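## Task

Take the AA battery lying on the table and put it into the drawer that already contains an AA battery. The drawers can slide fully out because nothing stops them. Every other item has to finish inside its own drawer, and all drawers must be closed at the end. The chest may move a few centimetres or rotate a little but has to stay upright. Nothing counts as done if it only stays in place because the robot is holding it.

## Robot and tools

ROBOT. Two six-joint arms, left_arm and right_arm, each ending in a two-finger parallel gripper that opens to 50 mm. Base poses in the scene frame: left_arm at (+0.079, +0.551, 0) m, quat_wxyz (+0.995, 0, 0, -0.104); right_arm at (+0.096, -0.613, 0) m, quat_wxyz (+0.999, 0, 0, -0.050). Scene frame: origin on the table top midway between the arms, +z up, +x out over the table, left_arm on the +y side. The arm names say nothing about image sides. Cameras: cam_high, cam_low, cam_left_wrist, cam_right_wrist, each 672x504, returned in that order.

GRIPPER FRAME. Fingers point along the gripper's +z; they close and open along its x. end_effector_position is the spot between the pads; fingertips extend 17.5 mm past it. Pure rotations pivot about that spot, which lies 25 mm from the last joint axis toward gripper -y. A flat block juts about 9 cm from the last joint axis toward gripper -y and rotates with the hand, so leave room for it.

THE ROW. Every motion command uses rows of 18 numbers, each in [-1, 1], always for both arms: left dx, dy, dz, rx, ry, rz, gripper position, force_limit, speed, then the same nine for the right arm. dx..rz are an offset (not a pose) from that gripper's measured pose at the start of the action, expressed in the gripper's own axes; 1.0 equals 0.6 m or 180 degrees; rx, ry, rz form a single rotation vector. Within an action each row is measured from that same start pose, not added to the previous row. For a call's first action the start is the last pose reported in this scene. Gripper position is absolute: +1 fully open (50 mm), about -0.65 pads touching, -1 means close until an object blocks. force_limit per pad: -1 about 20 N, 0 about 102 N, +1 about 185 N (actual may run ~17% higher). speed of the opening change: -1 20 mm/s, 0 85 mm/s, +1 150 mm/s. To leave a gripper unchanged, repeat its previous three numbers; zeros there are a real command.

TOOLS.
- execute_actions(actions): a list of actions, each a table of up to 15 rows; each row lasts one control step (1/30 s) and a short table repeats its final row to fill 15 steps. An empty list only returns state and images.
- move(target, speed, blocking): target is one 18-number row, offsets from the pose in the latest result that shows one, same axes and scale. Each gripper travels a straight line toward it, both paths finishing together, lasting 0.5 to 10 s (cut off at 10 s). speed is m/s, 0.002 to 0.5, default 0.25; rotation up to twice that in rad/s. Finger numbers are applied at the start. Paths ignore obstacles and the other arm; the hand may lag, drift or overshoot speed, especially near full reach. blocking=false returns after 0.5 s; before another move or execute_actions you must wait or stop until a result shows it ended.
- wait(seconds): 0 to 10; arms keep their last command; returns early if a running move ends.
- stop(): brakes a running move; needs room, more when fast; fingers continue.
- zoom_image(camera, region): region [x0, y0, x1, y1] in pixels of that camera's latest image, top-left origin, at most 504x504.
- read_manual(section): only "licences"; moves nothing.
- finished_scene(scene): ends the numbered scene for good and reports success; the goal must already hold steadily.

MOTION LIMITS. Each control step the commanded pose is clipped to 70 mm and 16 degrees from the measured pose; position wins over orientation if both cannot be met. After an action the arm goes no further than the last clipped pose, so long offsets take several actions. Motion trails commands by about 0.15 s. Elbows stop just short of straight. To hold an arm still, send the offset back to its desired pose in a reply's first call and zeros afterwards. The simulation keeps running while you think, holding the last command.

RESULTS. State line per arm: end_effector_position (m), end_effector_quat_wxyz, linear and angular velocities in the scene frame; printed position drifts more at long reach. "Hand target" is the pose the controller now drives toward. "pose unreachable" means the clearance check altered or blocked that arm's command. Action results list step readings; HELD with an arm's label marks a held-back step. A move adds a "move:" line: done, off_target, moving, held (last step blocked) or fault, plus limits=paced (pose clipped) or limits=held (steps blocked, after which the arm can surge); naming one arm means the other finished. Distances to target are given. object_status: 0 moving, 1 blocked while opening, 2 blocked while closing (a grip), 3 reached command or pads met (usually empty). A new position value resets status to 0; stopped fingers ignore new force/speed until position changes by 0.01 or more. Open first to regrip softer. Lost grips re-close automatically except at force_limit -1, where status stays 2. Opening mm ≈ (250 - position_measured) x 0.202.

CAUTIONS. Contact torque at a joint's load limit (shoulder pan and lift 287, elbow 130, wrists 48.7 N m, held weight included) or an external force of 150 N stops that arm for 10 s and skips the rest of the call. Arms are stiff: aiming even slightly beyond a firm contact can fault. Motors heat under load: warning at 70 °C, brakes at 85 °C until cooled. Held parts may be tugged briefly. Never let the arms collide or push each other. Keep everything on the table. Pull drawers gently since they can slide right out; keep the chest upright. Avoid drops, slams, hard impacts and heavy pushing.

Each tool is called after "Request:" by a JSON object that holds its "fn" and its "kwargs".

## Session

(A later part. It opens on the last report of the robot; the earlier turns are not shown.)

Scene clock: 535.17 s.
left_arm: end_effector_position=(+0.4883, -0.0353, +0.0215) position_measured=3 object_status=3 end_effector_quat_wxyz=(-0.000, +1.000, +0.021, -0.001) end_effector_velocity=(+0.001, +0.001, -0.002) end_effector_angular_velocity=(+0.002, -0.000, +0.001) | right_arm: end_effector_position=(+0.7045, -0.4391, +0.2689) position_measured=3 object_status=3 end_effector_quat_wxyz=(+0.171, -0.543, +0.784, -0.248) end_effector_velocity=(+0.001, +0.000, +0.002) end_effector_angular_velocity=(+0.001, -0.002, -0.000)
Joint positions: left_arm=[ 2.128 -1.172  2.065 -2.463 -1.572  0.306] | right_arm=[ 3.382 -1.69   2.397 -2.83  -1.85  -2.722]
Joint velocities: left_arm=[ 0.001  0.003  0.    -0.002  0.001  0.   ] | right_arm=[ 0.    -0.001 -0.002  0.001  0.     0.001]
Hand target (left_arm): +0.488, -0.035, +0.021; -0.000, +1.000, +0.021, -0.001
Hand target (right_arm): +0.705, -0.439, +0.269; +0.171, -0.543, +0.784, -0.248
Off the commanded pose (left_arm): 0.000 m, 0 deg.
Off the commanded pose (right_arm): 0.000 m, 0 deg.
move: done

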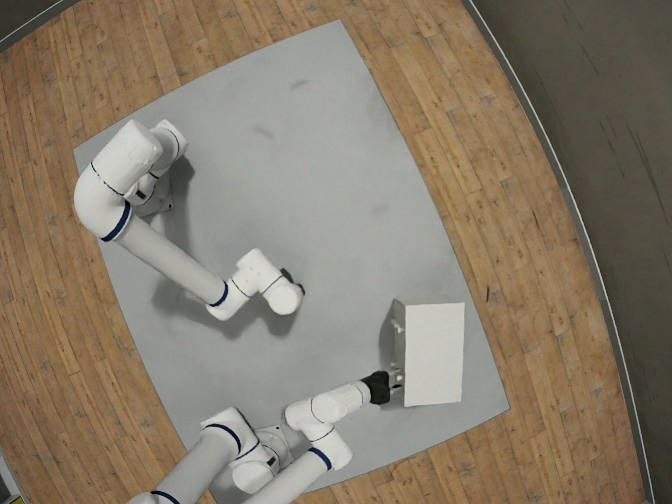

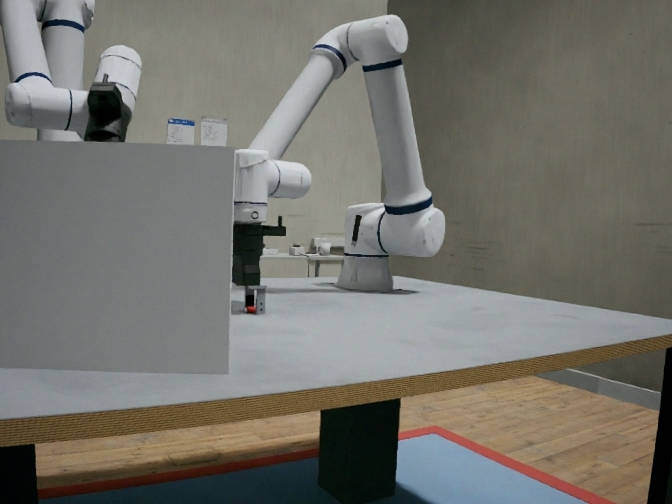

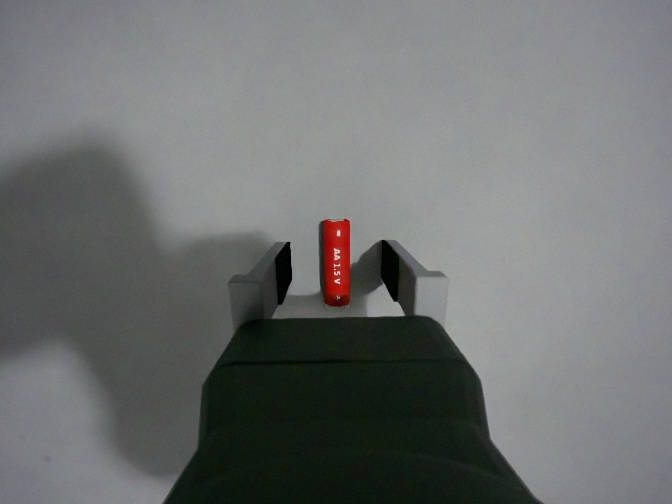

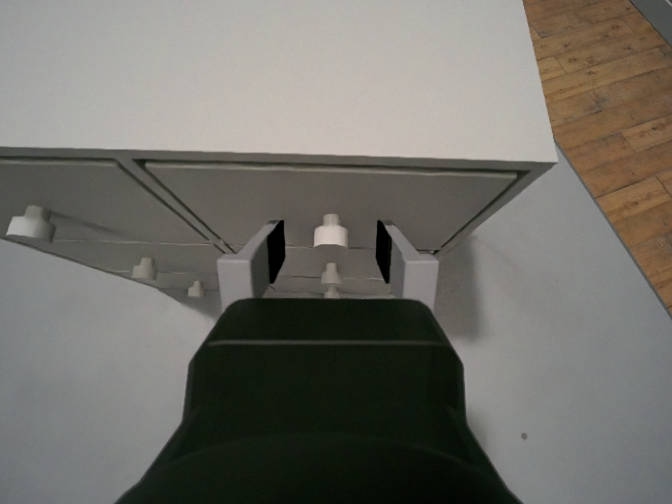

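Request:
{"fn": "move", "kwargs": {"target": [0,0,0,0,0,0,-1,-0.4,0,0,0,0,0,0,0,-1,-0.3,0.2], "speed": 0.05}}

Scene clock: 545.67 s.
left_arm: end_effector_position=(+0.4883, -0.0352, +0.0214) position_measured=186 object_status=2 end_effector_quat_wxyz=(-0.000, +1.000, +0.021, -0.001) end_effector_velocity=(+0.000, -0.001, +0.001) end_effector_angular_velocity=(-0.002, +0.000, -0.000) | right_arm: end_effector_position=(+0.7045, -0.4391, +0.2691) position_measured=179 object_status=2 end_effector_quat_wxyz=(+0.171, -0.543, +0.784, -0.248) end_effector_velocity=(+0.000, -0.000, -0.001) end_effector_angular_velocity=(-0.000, -0.000, -0.000)
Joint positions: left_arm=[ 2.128 -1.172  2.065 -2.463 -1.572  0.306] | right_arm=[ 3.382 -1.69   2.397 -2.83  -1.85  -2.723]
Joint velocities: left_arm=[ 0.    -0.    -0.001 -0.    -0.001  0.   ] | right_arm=[-0.001  0.001  0.001 -0.002  0.    -0.   ]
Hand target (left_arm): +0.488, -0.035, +0.021; -0.000, +1.000, +0.021, -0.001
Hand target (right_arm): +0.704, -0.439, +0.269; +0.171, -0.543, +0.784, -0.248
Off the commanded pose (left_arm): 0.000 m, 0 deg.
Off the commanded pose (right_arm): 0.000 m, 0 deg.
move: done

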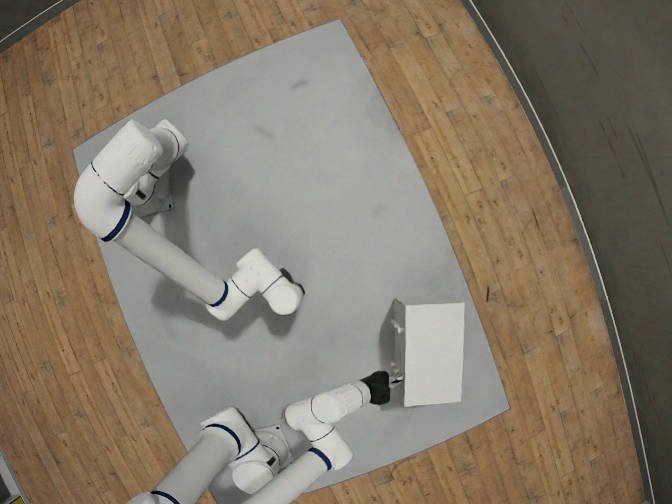

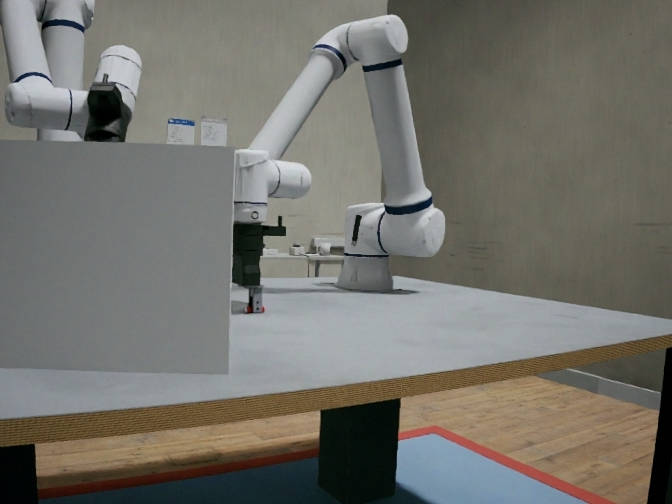

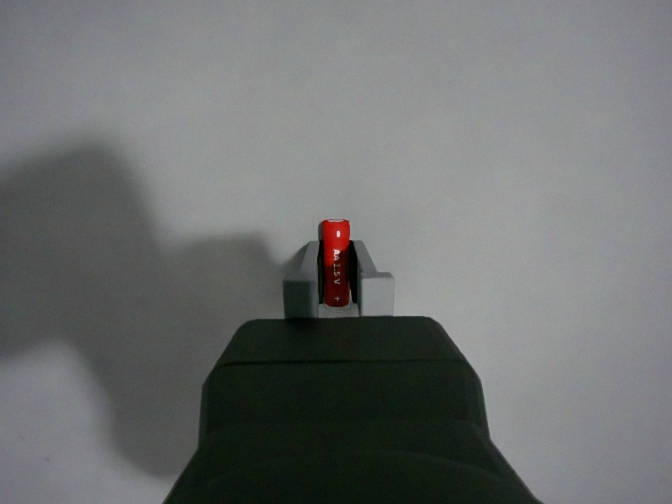

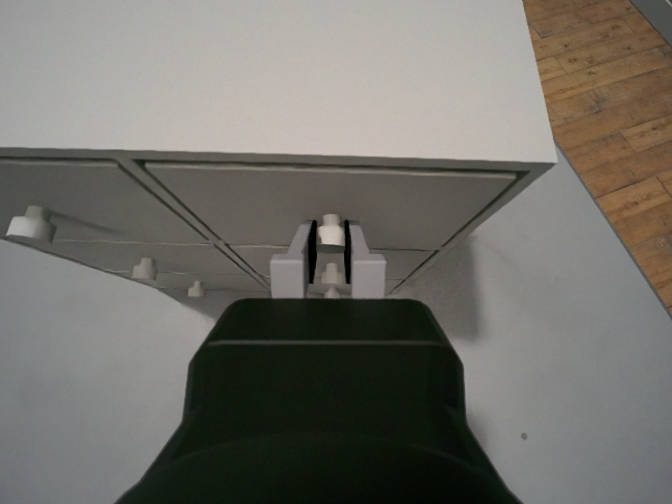

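Request:
{"fn": "move", "kwargs": {"target": [0,0,-0.2167,0,0,0,-1,-0.4,0,-0.0055,0.1365,-0.0956,0,0,0,-1,-0.3,0.2], "speed": 0.12}}

Scene clock: 573.43 s.
left_arm: end_effector_position=(+0.4882, -0.0353, +0.1510) position_measured=186 object_status=2 end_effector_quat_wxyz=(-0.000, +1.000, +0.021, -0.001) end_effector_velocity=(-0.001, -0.001, +0.004) end_effector_angular_velocity=(-0.001, +0.000, +0.000) | right_arm: end_effector_position=(+0.6123, -0.4010, +0.2693) position_measured=179 object_status=2 end_effector_quat_wxyz=(+0.172, -0.543, +0.784, -0.248) end_effector_velocity=(-0.002, +0.001, -0.000) end_effector_angular_velocity=(-0.000, +0.000, +0.001)
Joint positions: left_arm=[ 2.128 -1.336  1.988 -2.223 -1.572  0.306] | right_arm=[ 3.512 -1.817  2.483 -2.753 -1.916 -2.605]
Joint velocities: left_arm=[-0.001 -0.003 -0.003  0.006 -0.    -0.001] | right_arm=[ 0.005 -0.003  0.001  0.003 -0.002  0.004]
Hand target (left_arm): +0.488, -0.035, +0.151; -0.000, +1.000, +0.021, -0.001
Hand target (right_arm): +0.612, -0.401, +0.269; +0.172, -0.543, +0.784, -0.248
Off the commanded pose (left_arm): 0.000 m, 0 deg.
Off the commanded pose (right_arm): 0.000 m, 0 deg.
move: done

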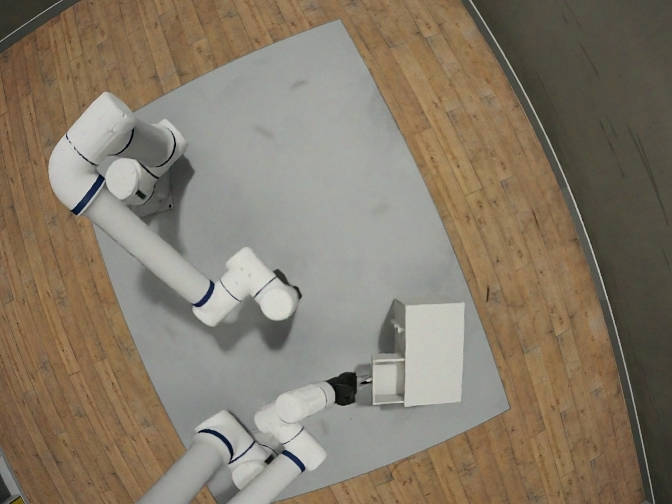

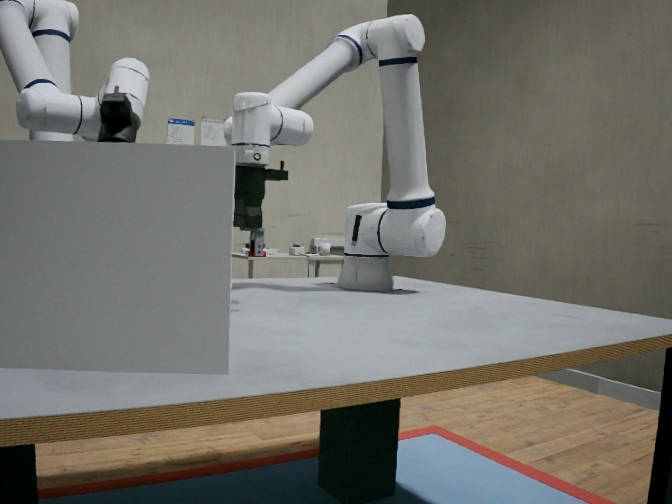

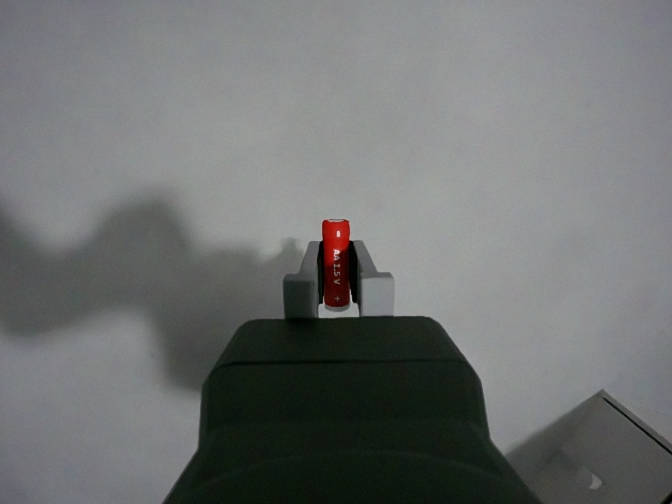

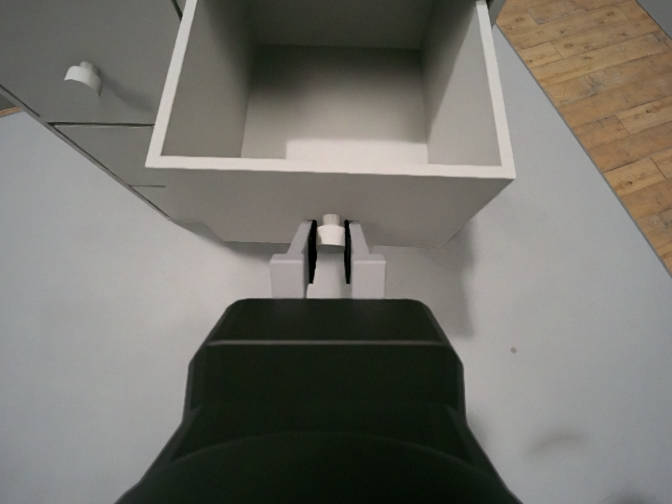

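Request:
{"fn": "zoom_image", "kwargs": {"camera": "cam_right_wrist", "region": [140, 0, 530, 200]}}

Request:
{"fn": "zoom_image", "kwargs": {"camera": "cam_high", "region": [340, 290, 480, 420]}}

Region (140, 0, 530, 200) of cam_right_wrist's 672x504 image, scaled by 1.292, with more detail than that image has; it fills the top 258 rows of this view, and the rest is white.

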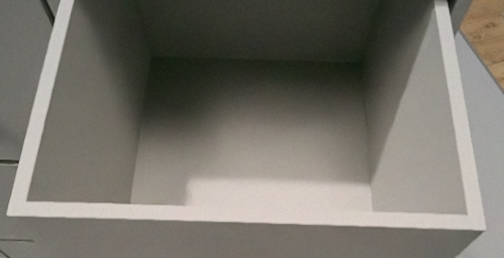

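Region (340, 290, 480, 420) of cam_high's 672x504 image, scaled by 3.600, with more detail than that image has; it fills the top 468 rows of this view, and the rest is white.

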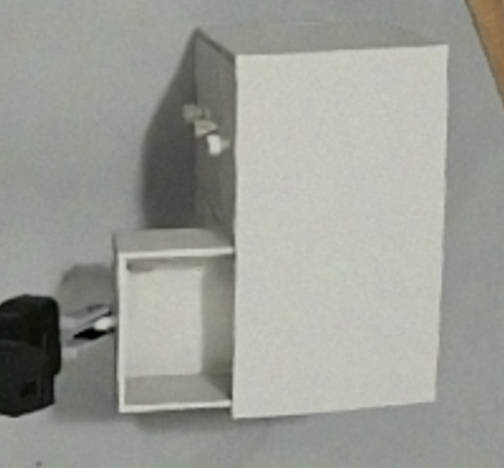

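Request:
{"fn": "move", "kwargs": {"target": [0,-0.1333,-0.0667,0,0,0.06,-1,-0.4,0,0.0055,-0.1371,0.0968,0,0,0,-1,-0.3,0.2], "speed": 0.11}}

Scene clock: 621.50 s.
left_arm: end_effector_position=(+0.4845, +0.0443, +0.1909) position_measured=186 object_status=2 end_effector_quat_wxyz=(-0.000, +0.997, -0.073, -0.001) end_effector_velocity=(+0.001, +0.002, +0.002) end_effector_angular_velocity=(-0.001, -0.001, -0.007) | right_arm: end_effector_position=(+0.7051, -0.4394, +0.2687) position_measured=179 object_status=2 end_effector_quat_wxyz=(+0.172, -0.543, +0.784, -0.248) end_effector_velocity=(+0.003, -0.001, +0.000) end_effector_angular_velocity=(+0.000, -0.000, +0.001)
Joint positions: left_arm=[ 2.158 -1.485  2.083 -2.168 -1.572  0.524] | right_arm=[ 3.381 -1.689  2.397 -2.831 -1.849 -2.723]
Joint velocities: left_arm=[ 0.002 -0.005  0.002  0.002  0.     0.009] | right_arm=[-0.003  0.003 -0.003 -0.001  0.002 -0.003]
Hand target (left_arm): +0.485, +0.045, +0.191; -0.000, +0.997, -0.073, -0.001
Hand target (right_arm): +0.705, -0.439, +0.269; +0.171, -0.543, +0.784, -0.248
Off the commanded pose (left_arm): 0.000 m, 0 deg.
Off the commanded pose (right_arm): 0.000 m, 0 deg.
move: done

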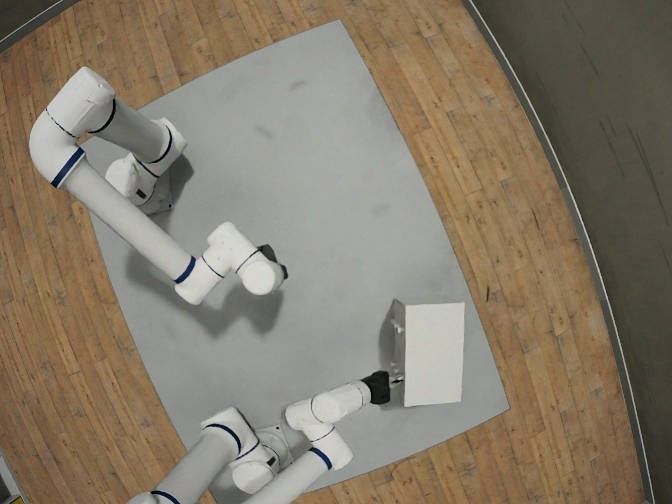

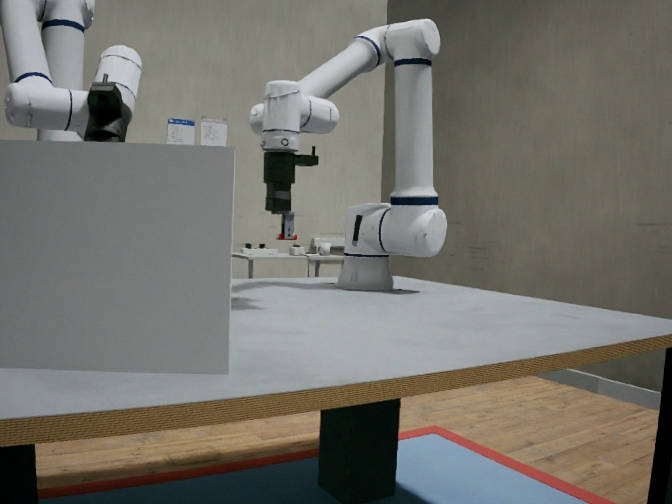

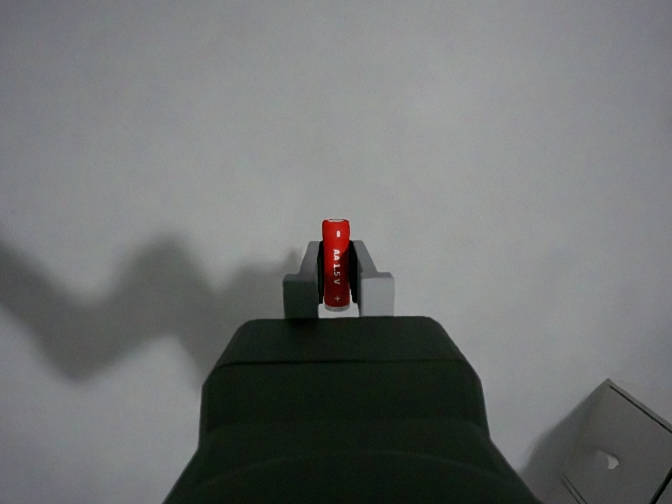

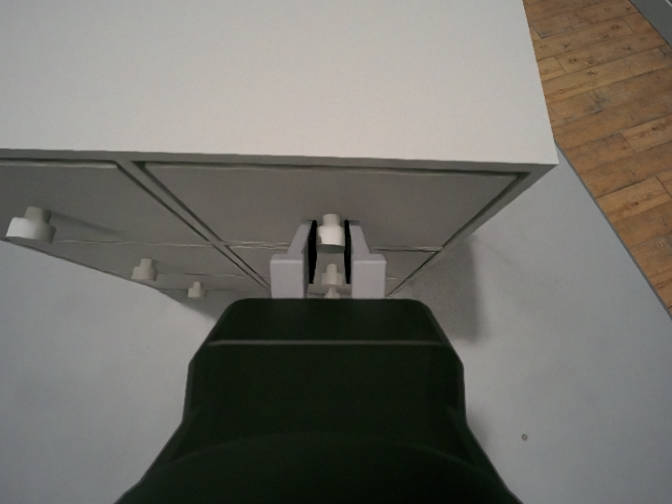

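Request:
{"fn": "zoom_image", "kwargs": {"camera": "cam_right_wrist", "region": [60, 130, 300, 250]}}

Request:
{"fn": "zoom_image", "kwargs": {"camera": "cam_right_wrist", "region": [380, 130, 580, 260]}}

Request:
{"fn": "zoom_image", "kwargs": {"camera": "cam_high", "region": [370, 290, 480, 420]}}

Region (60, 130, 300, 250) of cam_right_wrist's 672x504 image, scaled by 2.100, with more detail than that image has.

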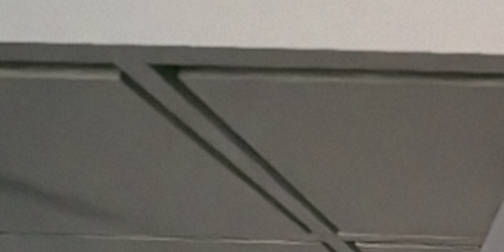

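Region (380, 130, 580, 260) of cam_right_wrist's 672x504 image, scaled by 2.520, with more detail than that image has; it fills the top 328 rows of this view, and the rest is white.

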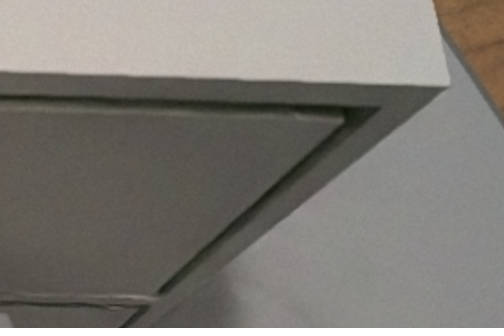

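Region (370, 290, 480, 420) of cam_high's 672x504 image, scaled by 3.877, with more detail than that image has; it fills the left 426 columns of this view, and the rest is white.

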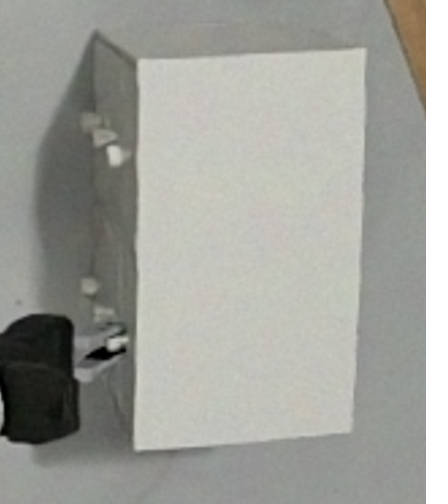

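Request:
{"fn": "zoom_image", "kwargs": {"camera": "cam_right_wrist", "region": [60, 140, 220, 200]}}

Request:
{"fn": "zoom_image", "kwargs": {"camera": "cam_right_wrist", "region": [260, 130, 420, 300]}}

Region (60, 140, 220, 200) of cam_right_wrist's 672x504 image, scaled by 3.150, with more detail than that image has; it fills the top 189 rows of this view, and the rest is white.

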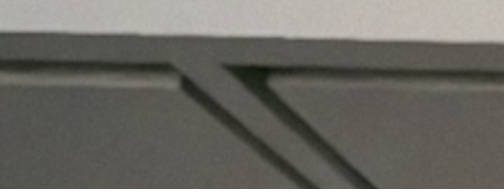

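Region (260, 130, 420, 300) of cam_right_wrist's 672x504 image, scaled by 2.965, with more detail than that image has; it fills the left 474 columns of this view, and the rest is white.

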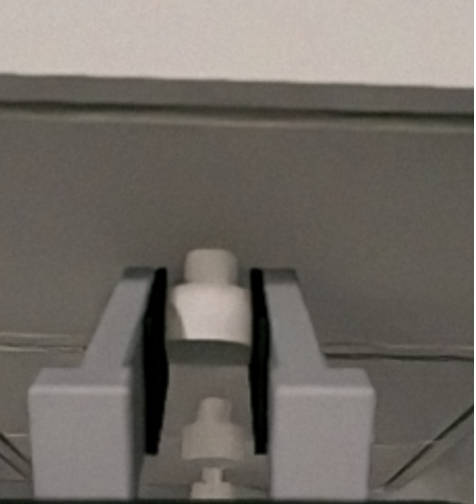

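Request:
{"fn": "move", "kwargs": {"target": [0.0169,-0.0626,-0.0818,0,0,0.0778,-1,-0.4,0,0,0.0993,0.1360,0,0.0061,0.0086,1,0,1], "speed": 0.14}}

Scene clock: 667.50 s.
left_arm: end_effector_position=(+0.4998, +0.0798, +0.2399) position_measured=186 object_status=2 end_effector_quat_wxyz=(+0.000, +0.981, -0.193, -0.000) end_effector_velocity=(+0.001, +0.001, +0.001) end_effector_angular_velocity=(+0.001, +0.000, -0.009) | right_arm: end_effector_position=(+0.7030, -0.4388, +0.1680) position_measured=3 object_status=3 end_effector_quat_wxyz=(+0.167, -0.530, +0.792, -0.251) end_effector_velocity=(-0.000, +0.001, -0.003) end_effector_angular_velocity=(-0.000, -0.000, +0.000)
Joint positions: left_arm=[ 2.195 -1.571  2.073 -2.072 -1.572  0.804] | right_arm=[ 3.394 -1.498  2.475 -3.089 -1.874 -2.682]
Joint velocities: left_arm=[ 0.001 -0.002 -0.001  0.004  0.     0.01 ] | right_arm=[ 0.002  0.008  0.002 -0.01  -0.001  0.001]
Hand target (left_arm): +0.500, +0.080, +0.240; +0.000, +0.981, -0.194, -0.001
Hand target (right_arm): +0.703, -0.439, +0.168; +0.167, -0.530, +0.792, -0.251
Off the commanded pose (left_arm): 0.000 m, 0 deg.
Off the commanded pose (right_arm): 0.000 m, 0 deg.
move: done

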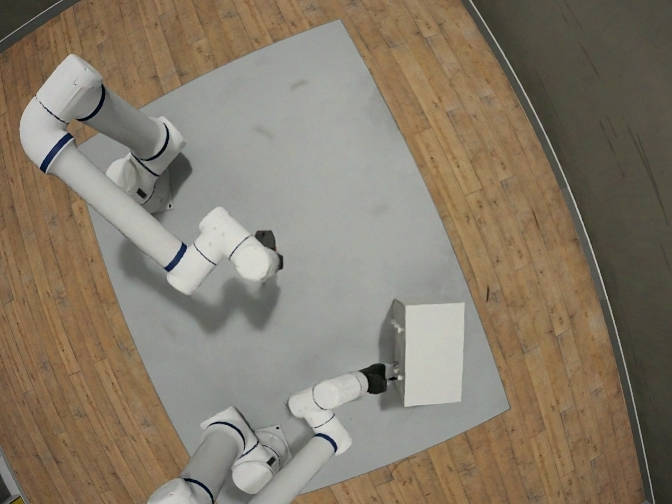

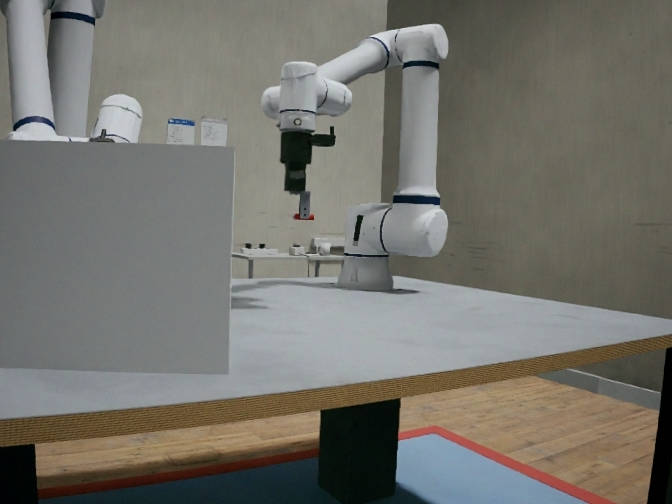

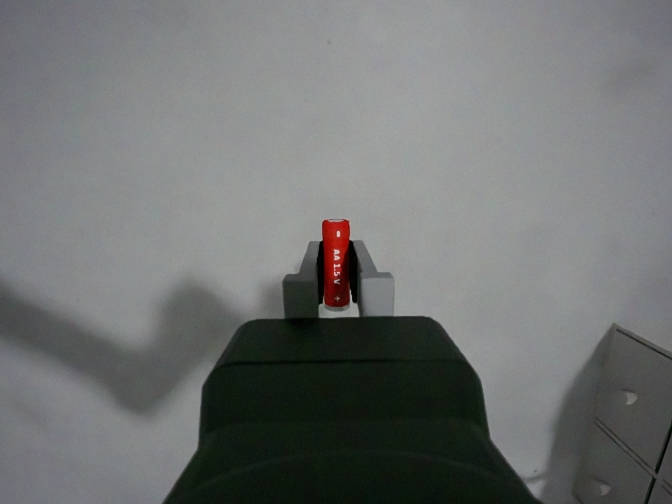

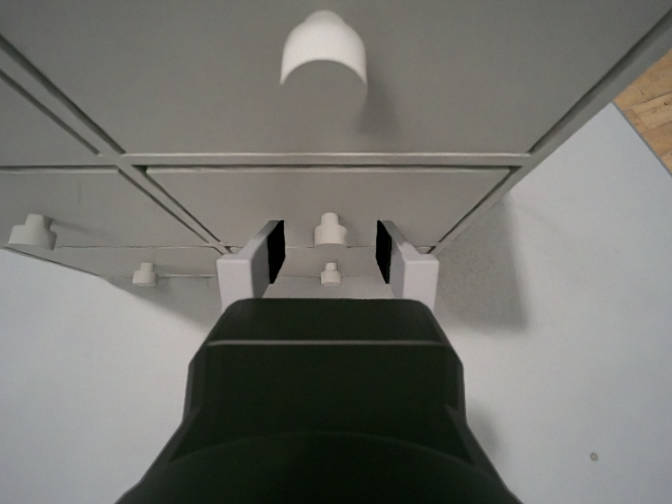

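Request:
{"fn": "zoom_image", "kwargs": {"camera": "cam_right_wrist", "region": [260, 130, 420, 300]}}

Region (260, 130, 420, 300) of cam_right_wrist's 672x504 image, scaled by 2.965, with more detail than that image has; it fills the left 474 columns of this view, and the rest is white.

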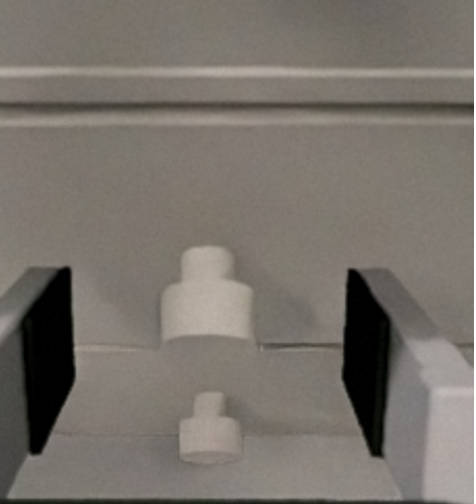

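Request:
{"fn": "move", "kwargs": {"target": [0,0,0,0,0,0,-1,-0.4,0,0,0.0057,0.0184,0,0,0,1,0,1], "speed": 0.03}}

Request:
{"fn": "zoom_image", "kwargs": {"camera": "cam_right_wrist", "region": [260, 130, 420, 300]}}

Scene clock: 727.80 s.
left_arm: end_effector_position=(+0.4999, +0.0798, +0.2399) position_measured=186 object_status=2 end_effector_quat_wxyz=(+0.000, +0.981, -0.193, -0.000) end_effector_velocity=(-0.001, +0.000, -0.000) end_effector_angular_velocity=(+0.002, +0.000, -0.002) | right_arm: end_effector_position=(+0.7061, -0.4401, +0.1574) position_measured=3 object_status=3 end_effector_quat_wxyz=(+0.167, -0.530, +0.792, -0.251) end_effector_velocity=(+0.001, -0.000, -0.004) end_effector_angular_velocity=(-0.000, +0.002, -0.000)
Joint positions: left_arm=[ 2.195 -1.571  2.072 -2.072 -1.572  0.804] | right_arm=[ 3.391 -1.471  2.478 -3.12  -1.872 -2.685]
Joint velocities: left_arm=[-0.001  0.     0.     0.001  0.     0.001] | right_arm=[-0.001  0.008  0.    -0.007  0.    -0.   ]
Hand target (left_arm): +0.500, +0.080, +0.240; +0.000, +0.981, -0.193, -0.000
Hand target (right_arm): +0.706, -0.440, +0.157; +0.167, -0.530, +0.792, -0.251
Off the commanded pose (left_arm): 0.000 m, 0 deg.
Off the commanded pose (right_arm): 0.000 m, 0 deg.
move: done

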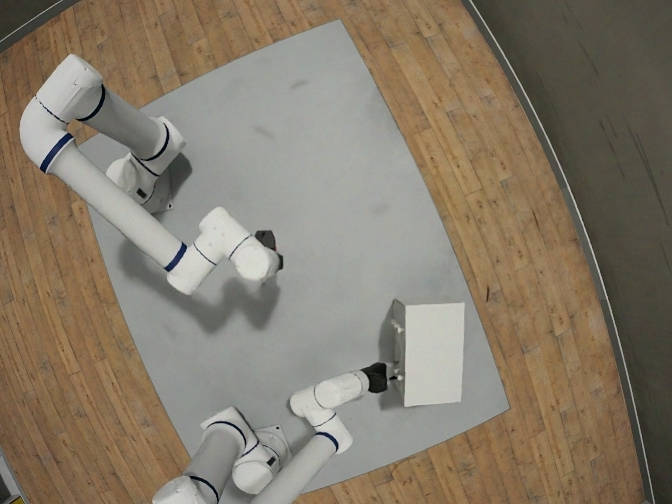

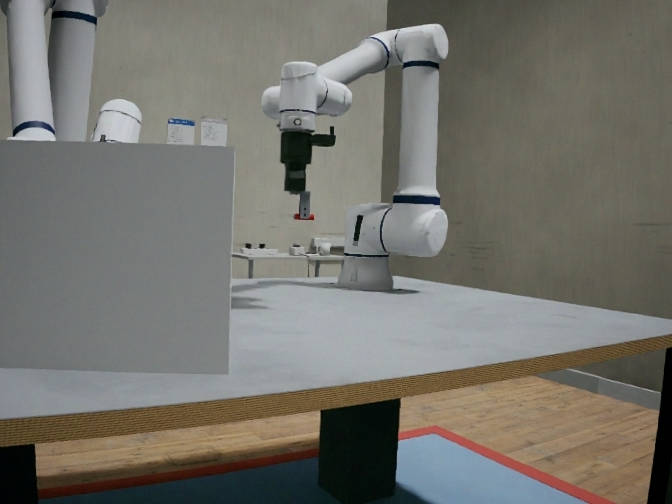

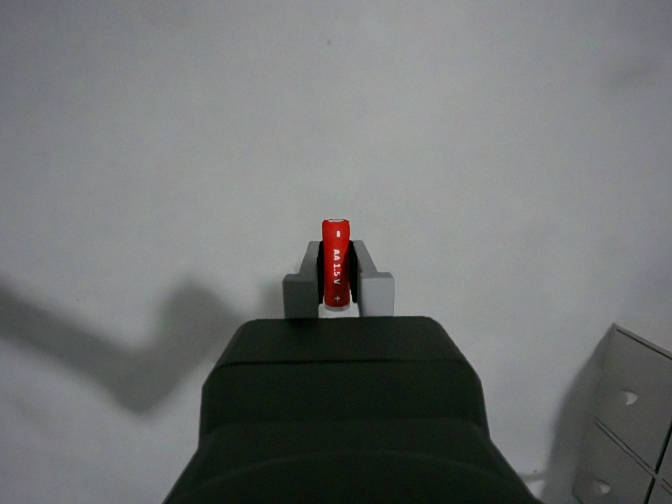

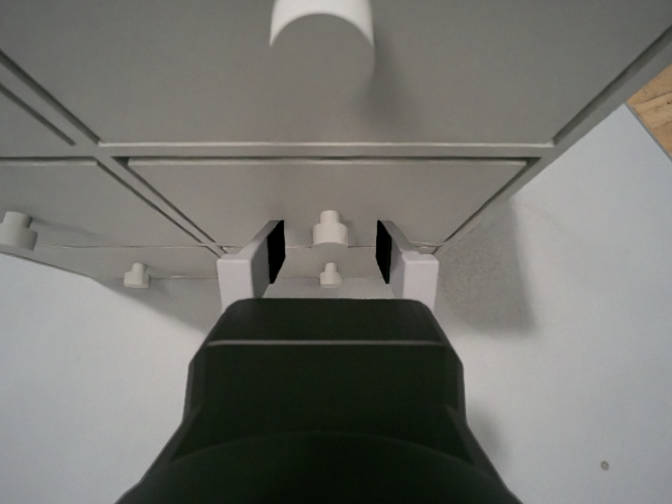

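Region (260, 130, 420, 300) of cam_right_wrist's 672x504 image, scaled by 2.965, with more detail than that image has; it fills the left 474 columns of this view, and the rest is white.

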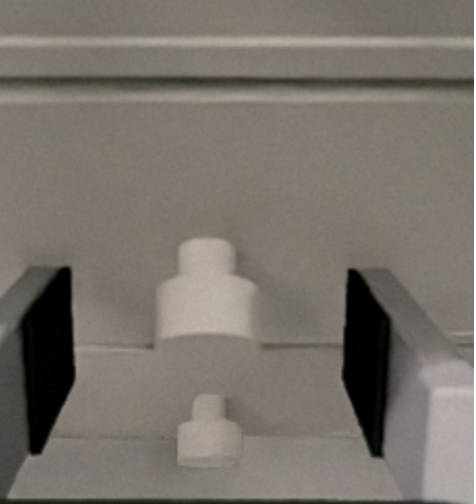

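Request:
{"fn": "move", "kwargs": {"target": [0,0,0,0,0,0,-1,-0.4,0,0,0,0,0,0,0,-1,-0.3,0.2], "speed": 0.05}}

Scene clock: 736.40 s.
left_arm: end_effector_position=(+0.4998, +0.0798, +0.2399) position_measured=186 object_status=2 end_effector_quat_wxyz=(+0.000, +0.981, -0.193, -0.000) end_effector_velocity=(+0.000, -0.000, +0.000) end_effector_angular_velocity=(-0.001, -0.001, +0.001) | right_arm: end_effector_position=(+0.7061, -0.4402, +0.1573) position_measured=179 object_status=2 end_effector_quat_wxyz=(+0.167, -0.530, +0.792, -0.251) end_effector_velocity=(-0.000, +0.001, -0.000) end_effector_angular_velocity=(+0.000, -0.001, +0.001)
Joint positions: left_arm=[ 2.195 -1.571  2.073 -2.072 -1.572  0.804] | right_arm=[ 3.391 -1.471  2.478 -3.12  -1.872 -2.685]
Joint velocities: left_arm=[ 0.001 -0.    -0.    -0.001  0.    -0.   ] | right_arm=[ 0.002  0.001  0.    -0.002 -0.     0.   ]
Hand target (left_arm): +0.500, +0.080, +0.240; +0.000, +0.981, -0.193, -0.000
Hand target (right_arm): +0.706, -0.440, +0.157; +0.167, -0.530, +0.792, -0.251
Off the commanded pose (left_arm): 0.000 m, 0 deg.
Off the commanded pose (right_arm): 0.000 m, 0 deg.
move: done

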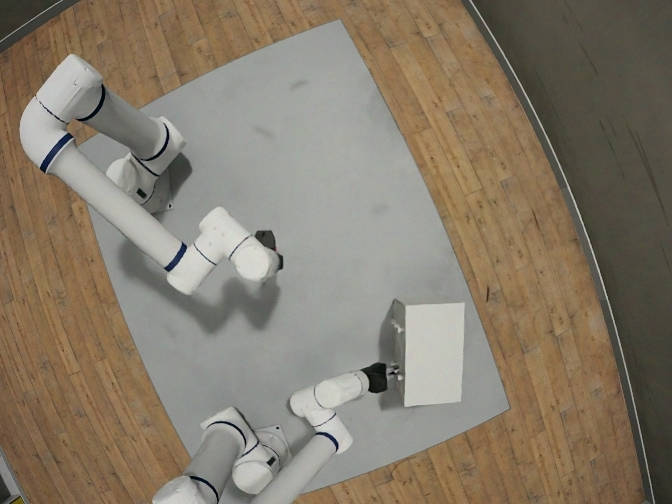

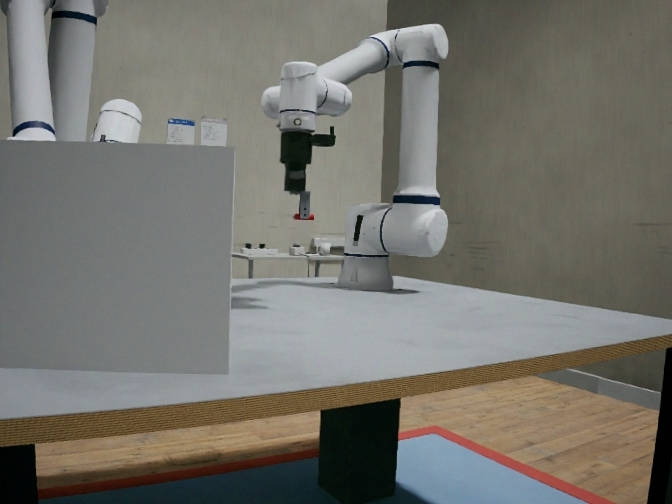

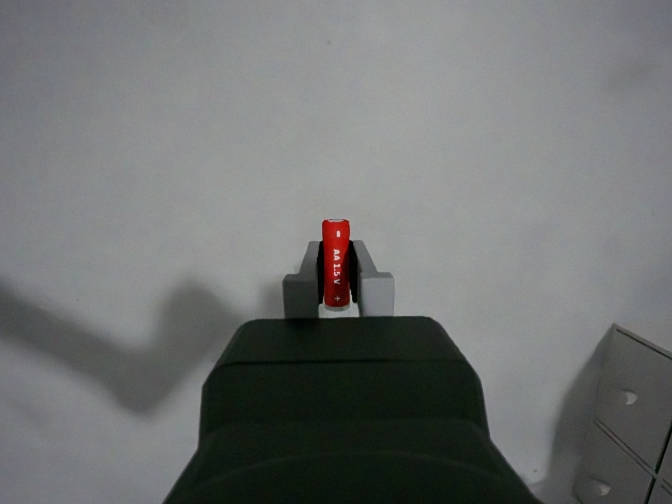

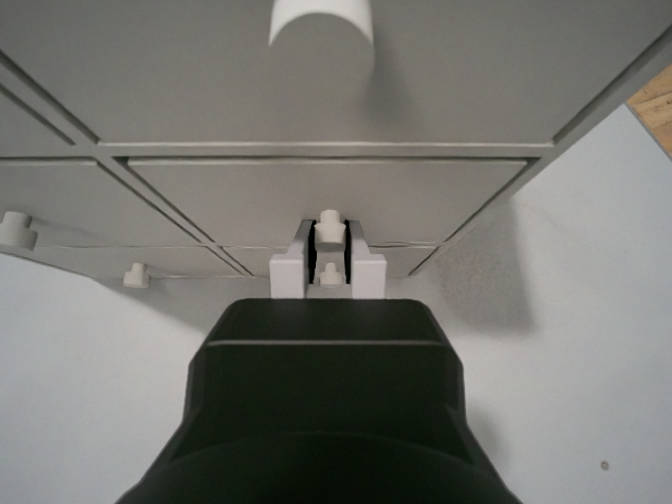

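Request:
{"fn": "move", "kwargs": {"target": [0,0,0,0,0,0,-1,-0.4,0,0,0.1365,-0.0956,0,0,0,-1,-0.3,0.2], "speed": 0.13}}

Scene clock: 745.90 s.
left_arm: end_effector_position=(+0.4998, +0.0798, +0.2399) position_measured=186 object_status=2 end_effector_quat_wxyz=(+0.000, +0.981, -0.193, -0.000) end_effector_velocity=(+0.000, -0.000, +0.000) end_effector_angular_velocity=(+0.000, -0.001, +0.000) | right_arm: end_effector_position=(+0.6140, -0.4021, +0.1575) position_measured=179 object_status=2 end_effector_quat_wxyz=(+0.167, -0.530, +0.792, -0.250) end_effector_velocity=(-0.003, +0.001, +0.000) end_effector_angular_velocity=(+0.000, -0.000, -0.000)
Joint positions: left_arm=[ 2.195 -1.571  2.072 -2.072 -1.572  0.804] | right_arm=[ 3.52  -1.574  2.578 -3.077 -1.936 -2.566]
Joint velocities: left_arm=[-0.     0.    -0.     0.     0.001 -0.   ] | right_arm=[ 0.004 -0.004  0.002  0.003 -0.002  0.004]
Hand target (left_arm): +0.500, +0.080, +0.240; +0.000, +0.981, -0.193, -0.000
Hand target (right_arm): +0.614, -0.402, +0.157; +0.167, -0.530, +0.792, -0.250
Off the commanded pose (left_arm): 0.000 m, 0 deg.
Off the commanded pose (right_arm): 0.000 m, 0 deg.
move: done

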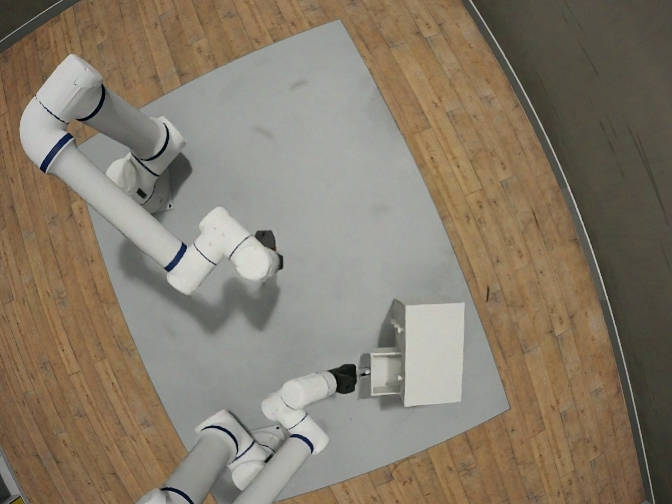

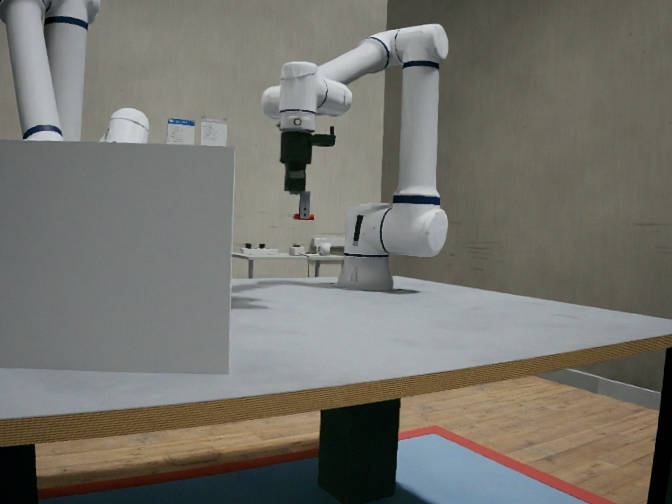

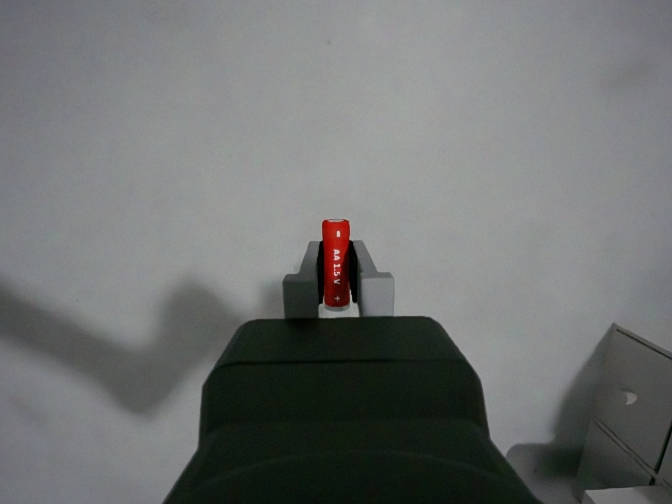

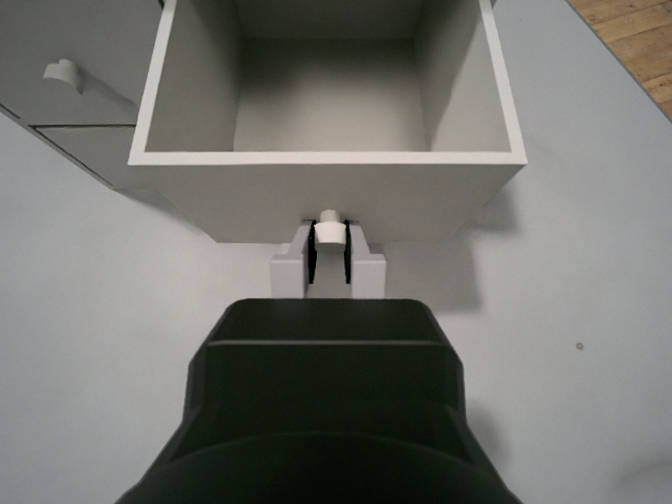

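Request:
{"fn": "zoom_image", "kwargs": {"camera": "cam_right_wrist", "region": [130, 0, 530, 200]}}

Request:
{"fn": "zoom_image", "kwargs": {"camera": "cam_high", "region": [340, 290, 480, 420]}}

Region (130, 0, 530, 200) of cam_right_wrist's 672x504 image, scaled by 1.260, with more detail than that image has.

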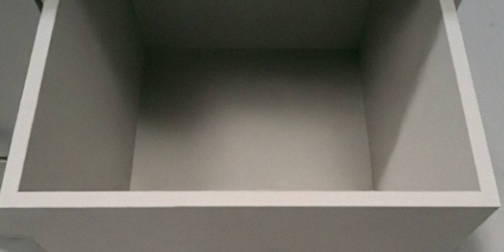

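Region (340, 290, 480, 420) of cam_high's 672x504 image, scaled by 3.600, with more detail than that image has; it fills the top 468 rows of this view, and the rest is white.

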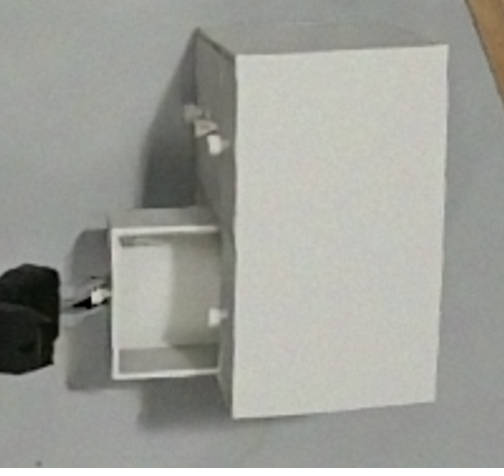

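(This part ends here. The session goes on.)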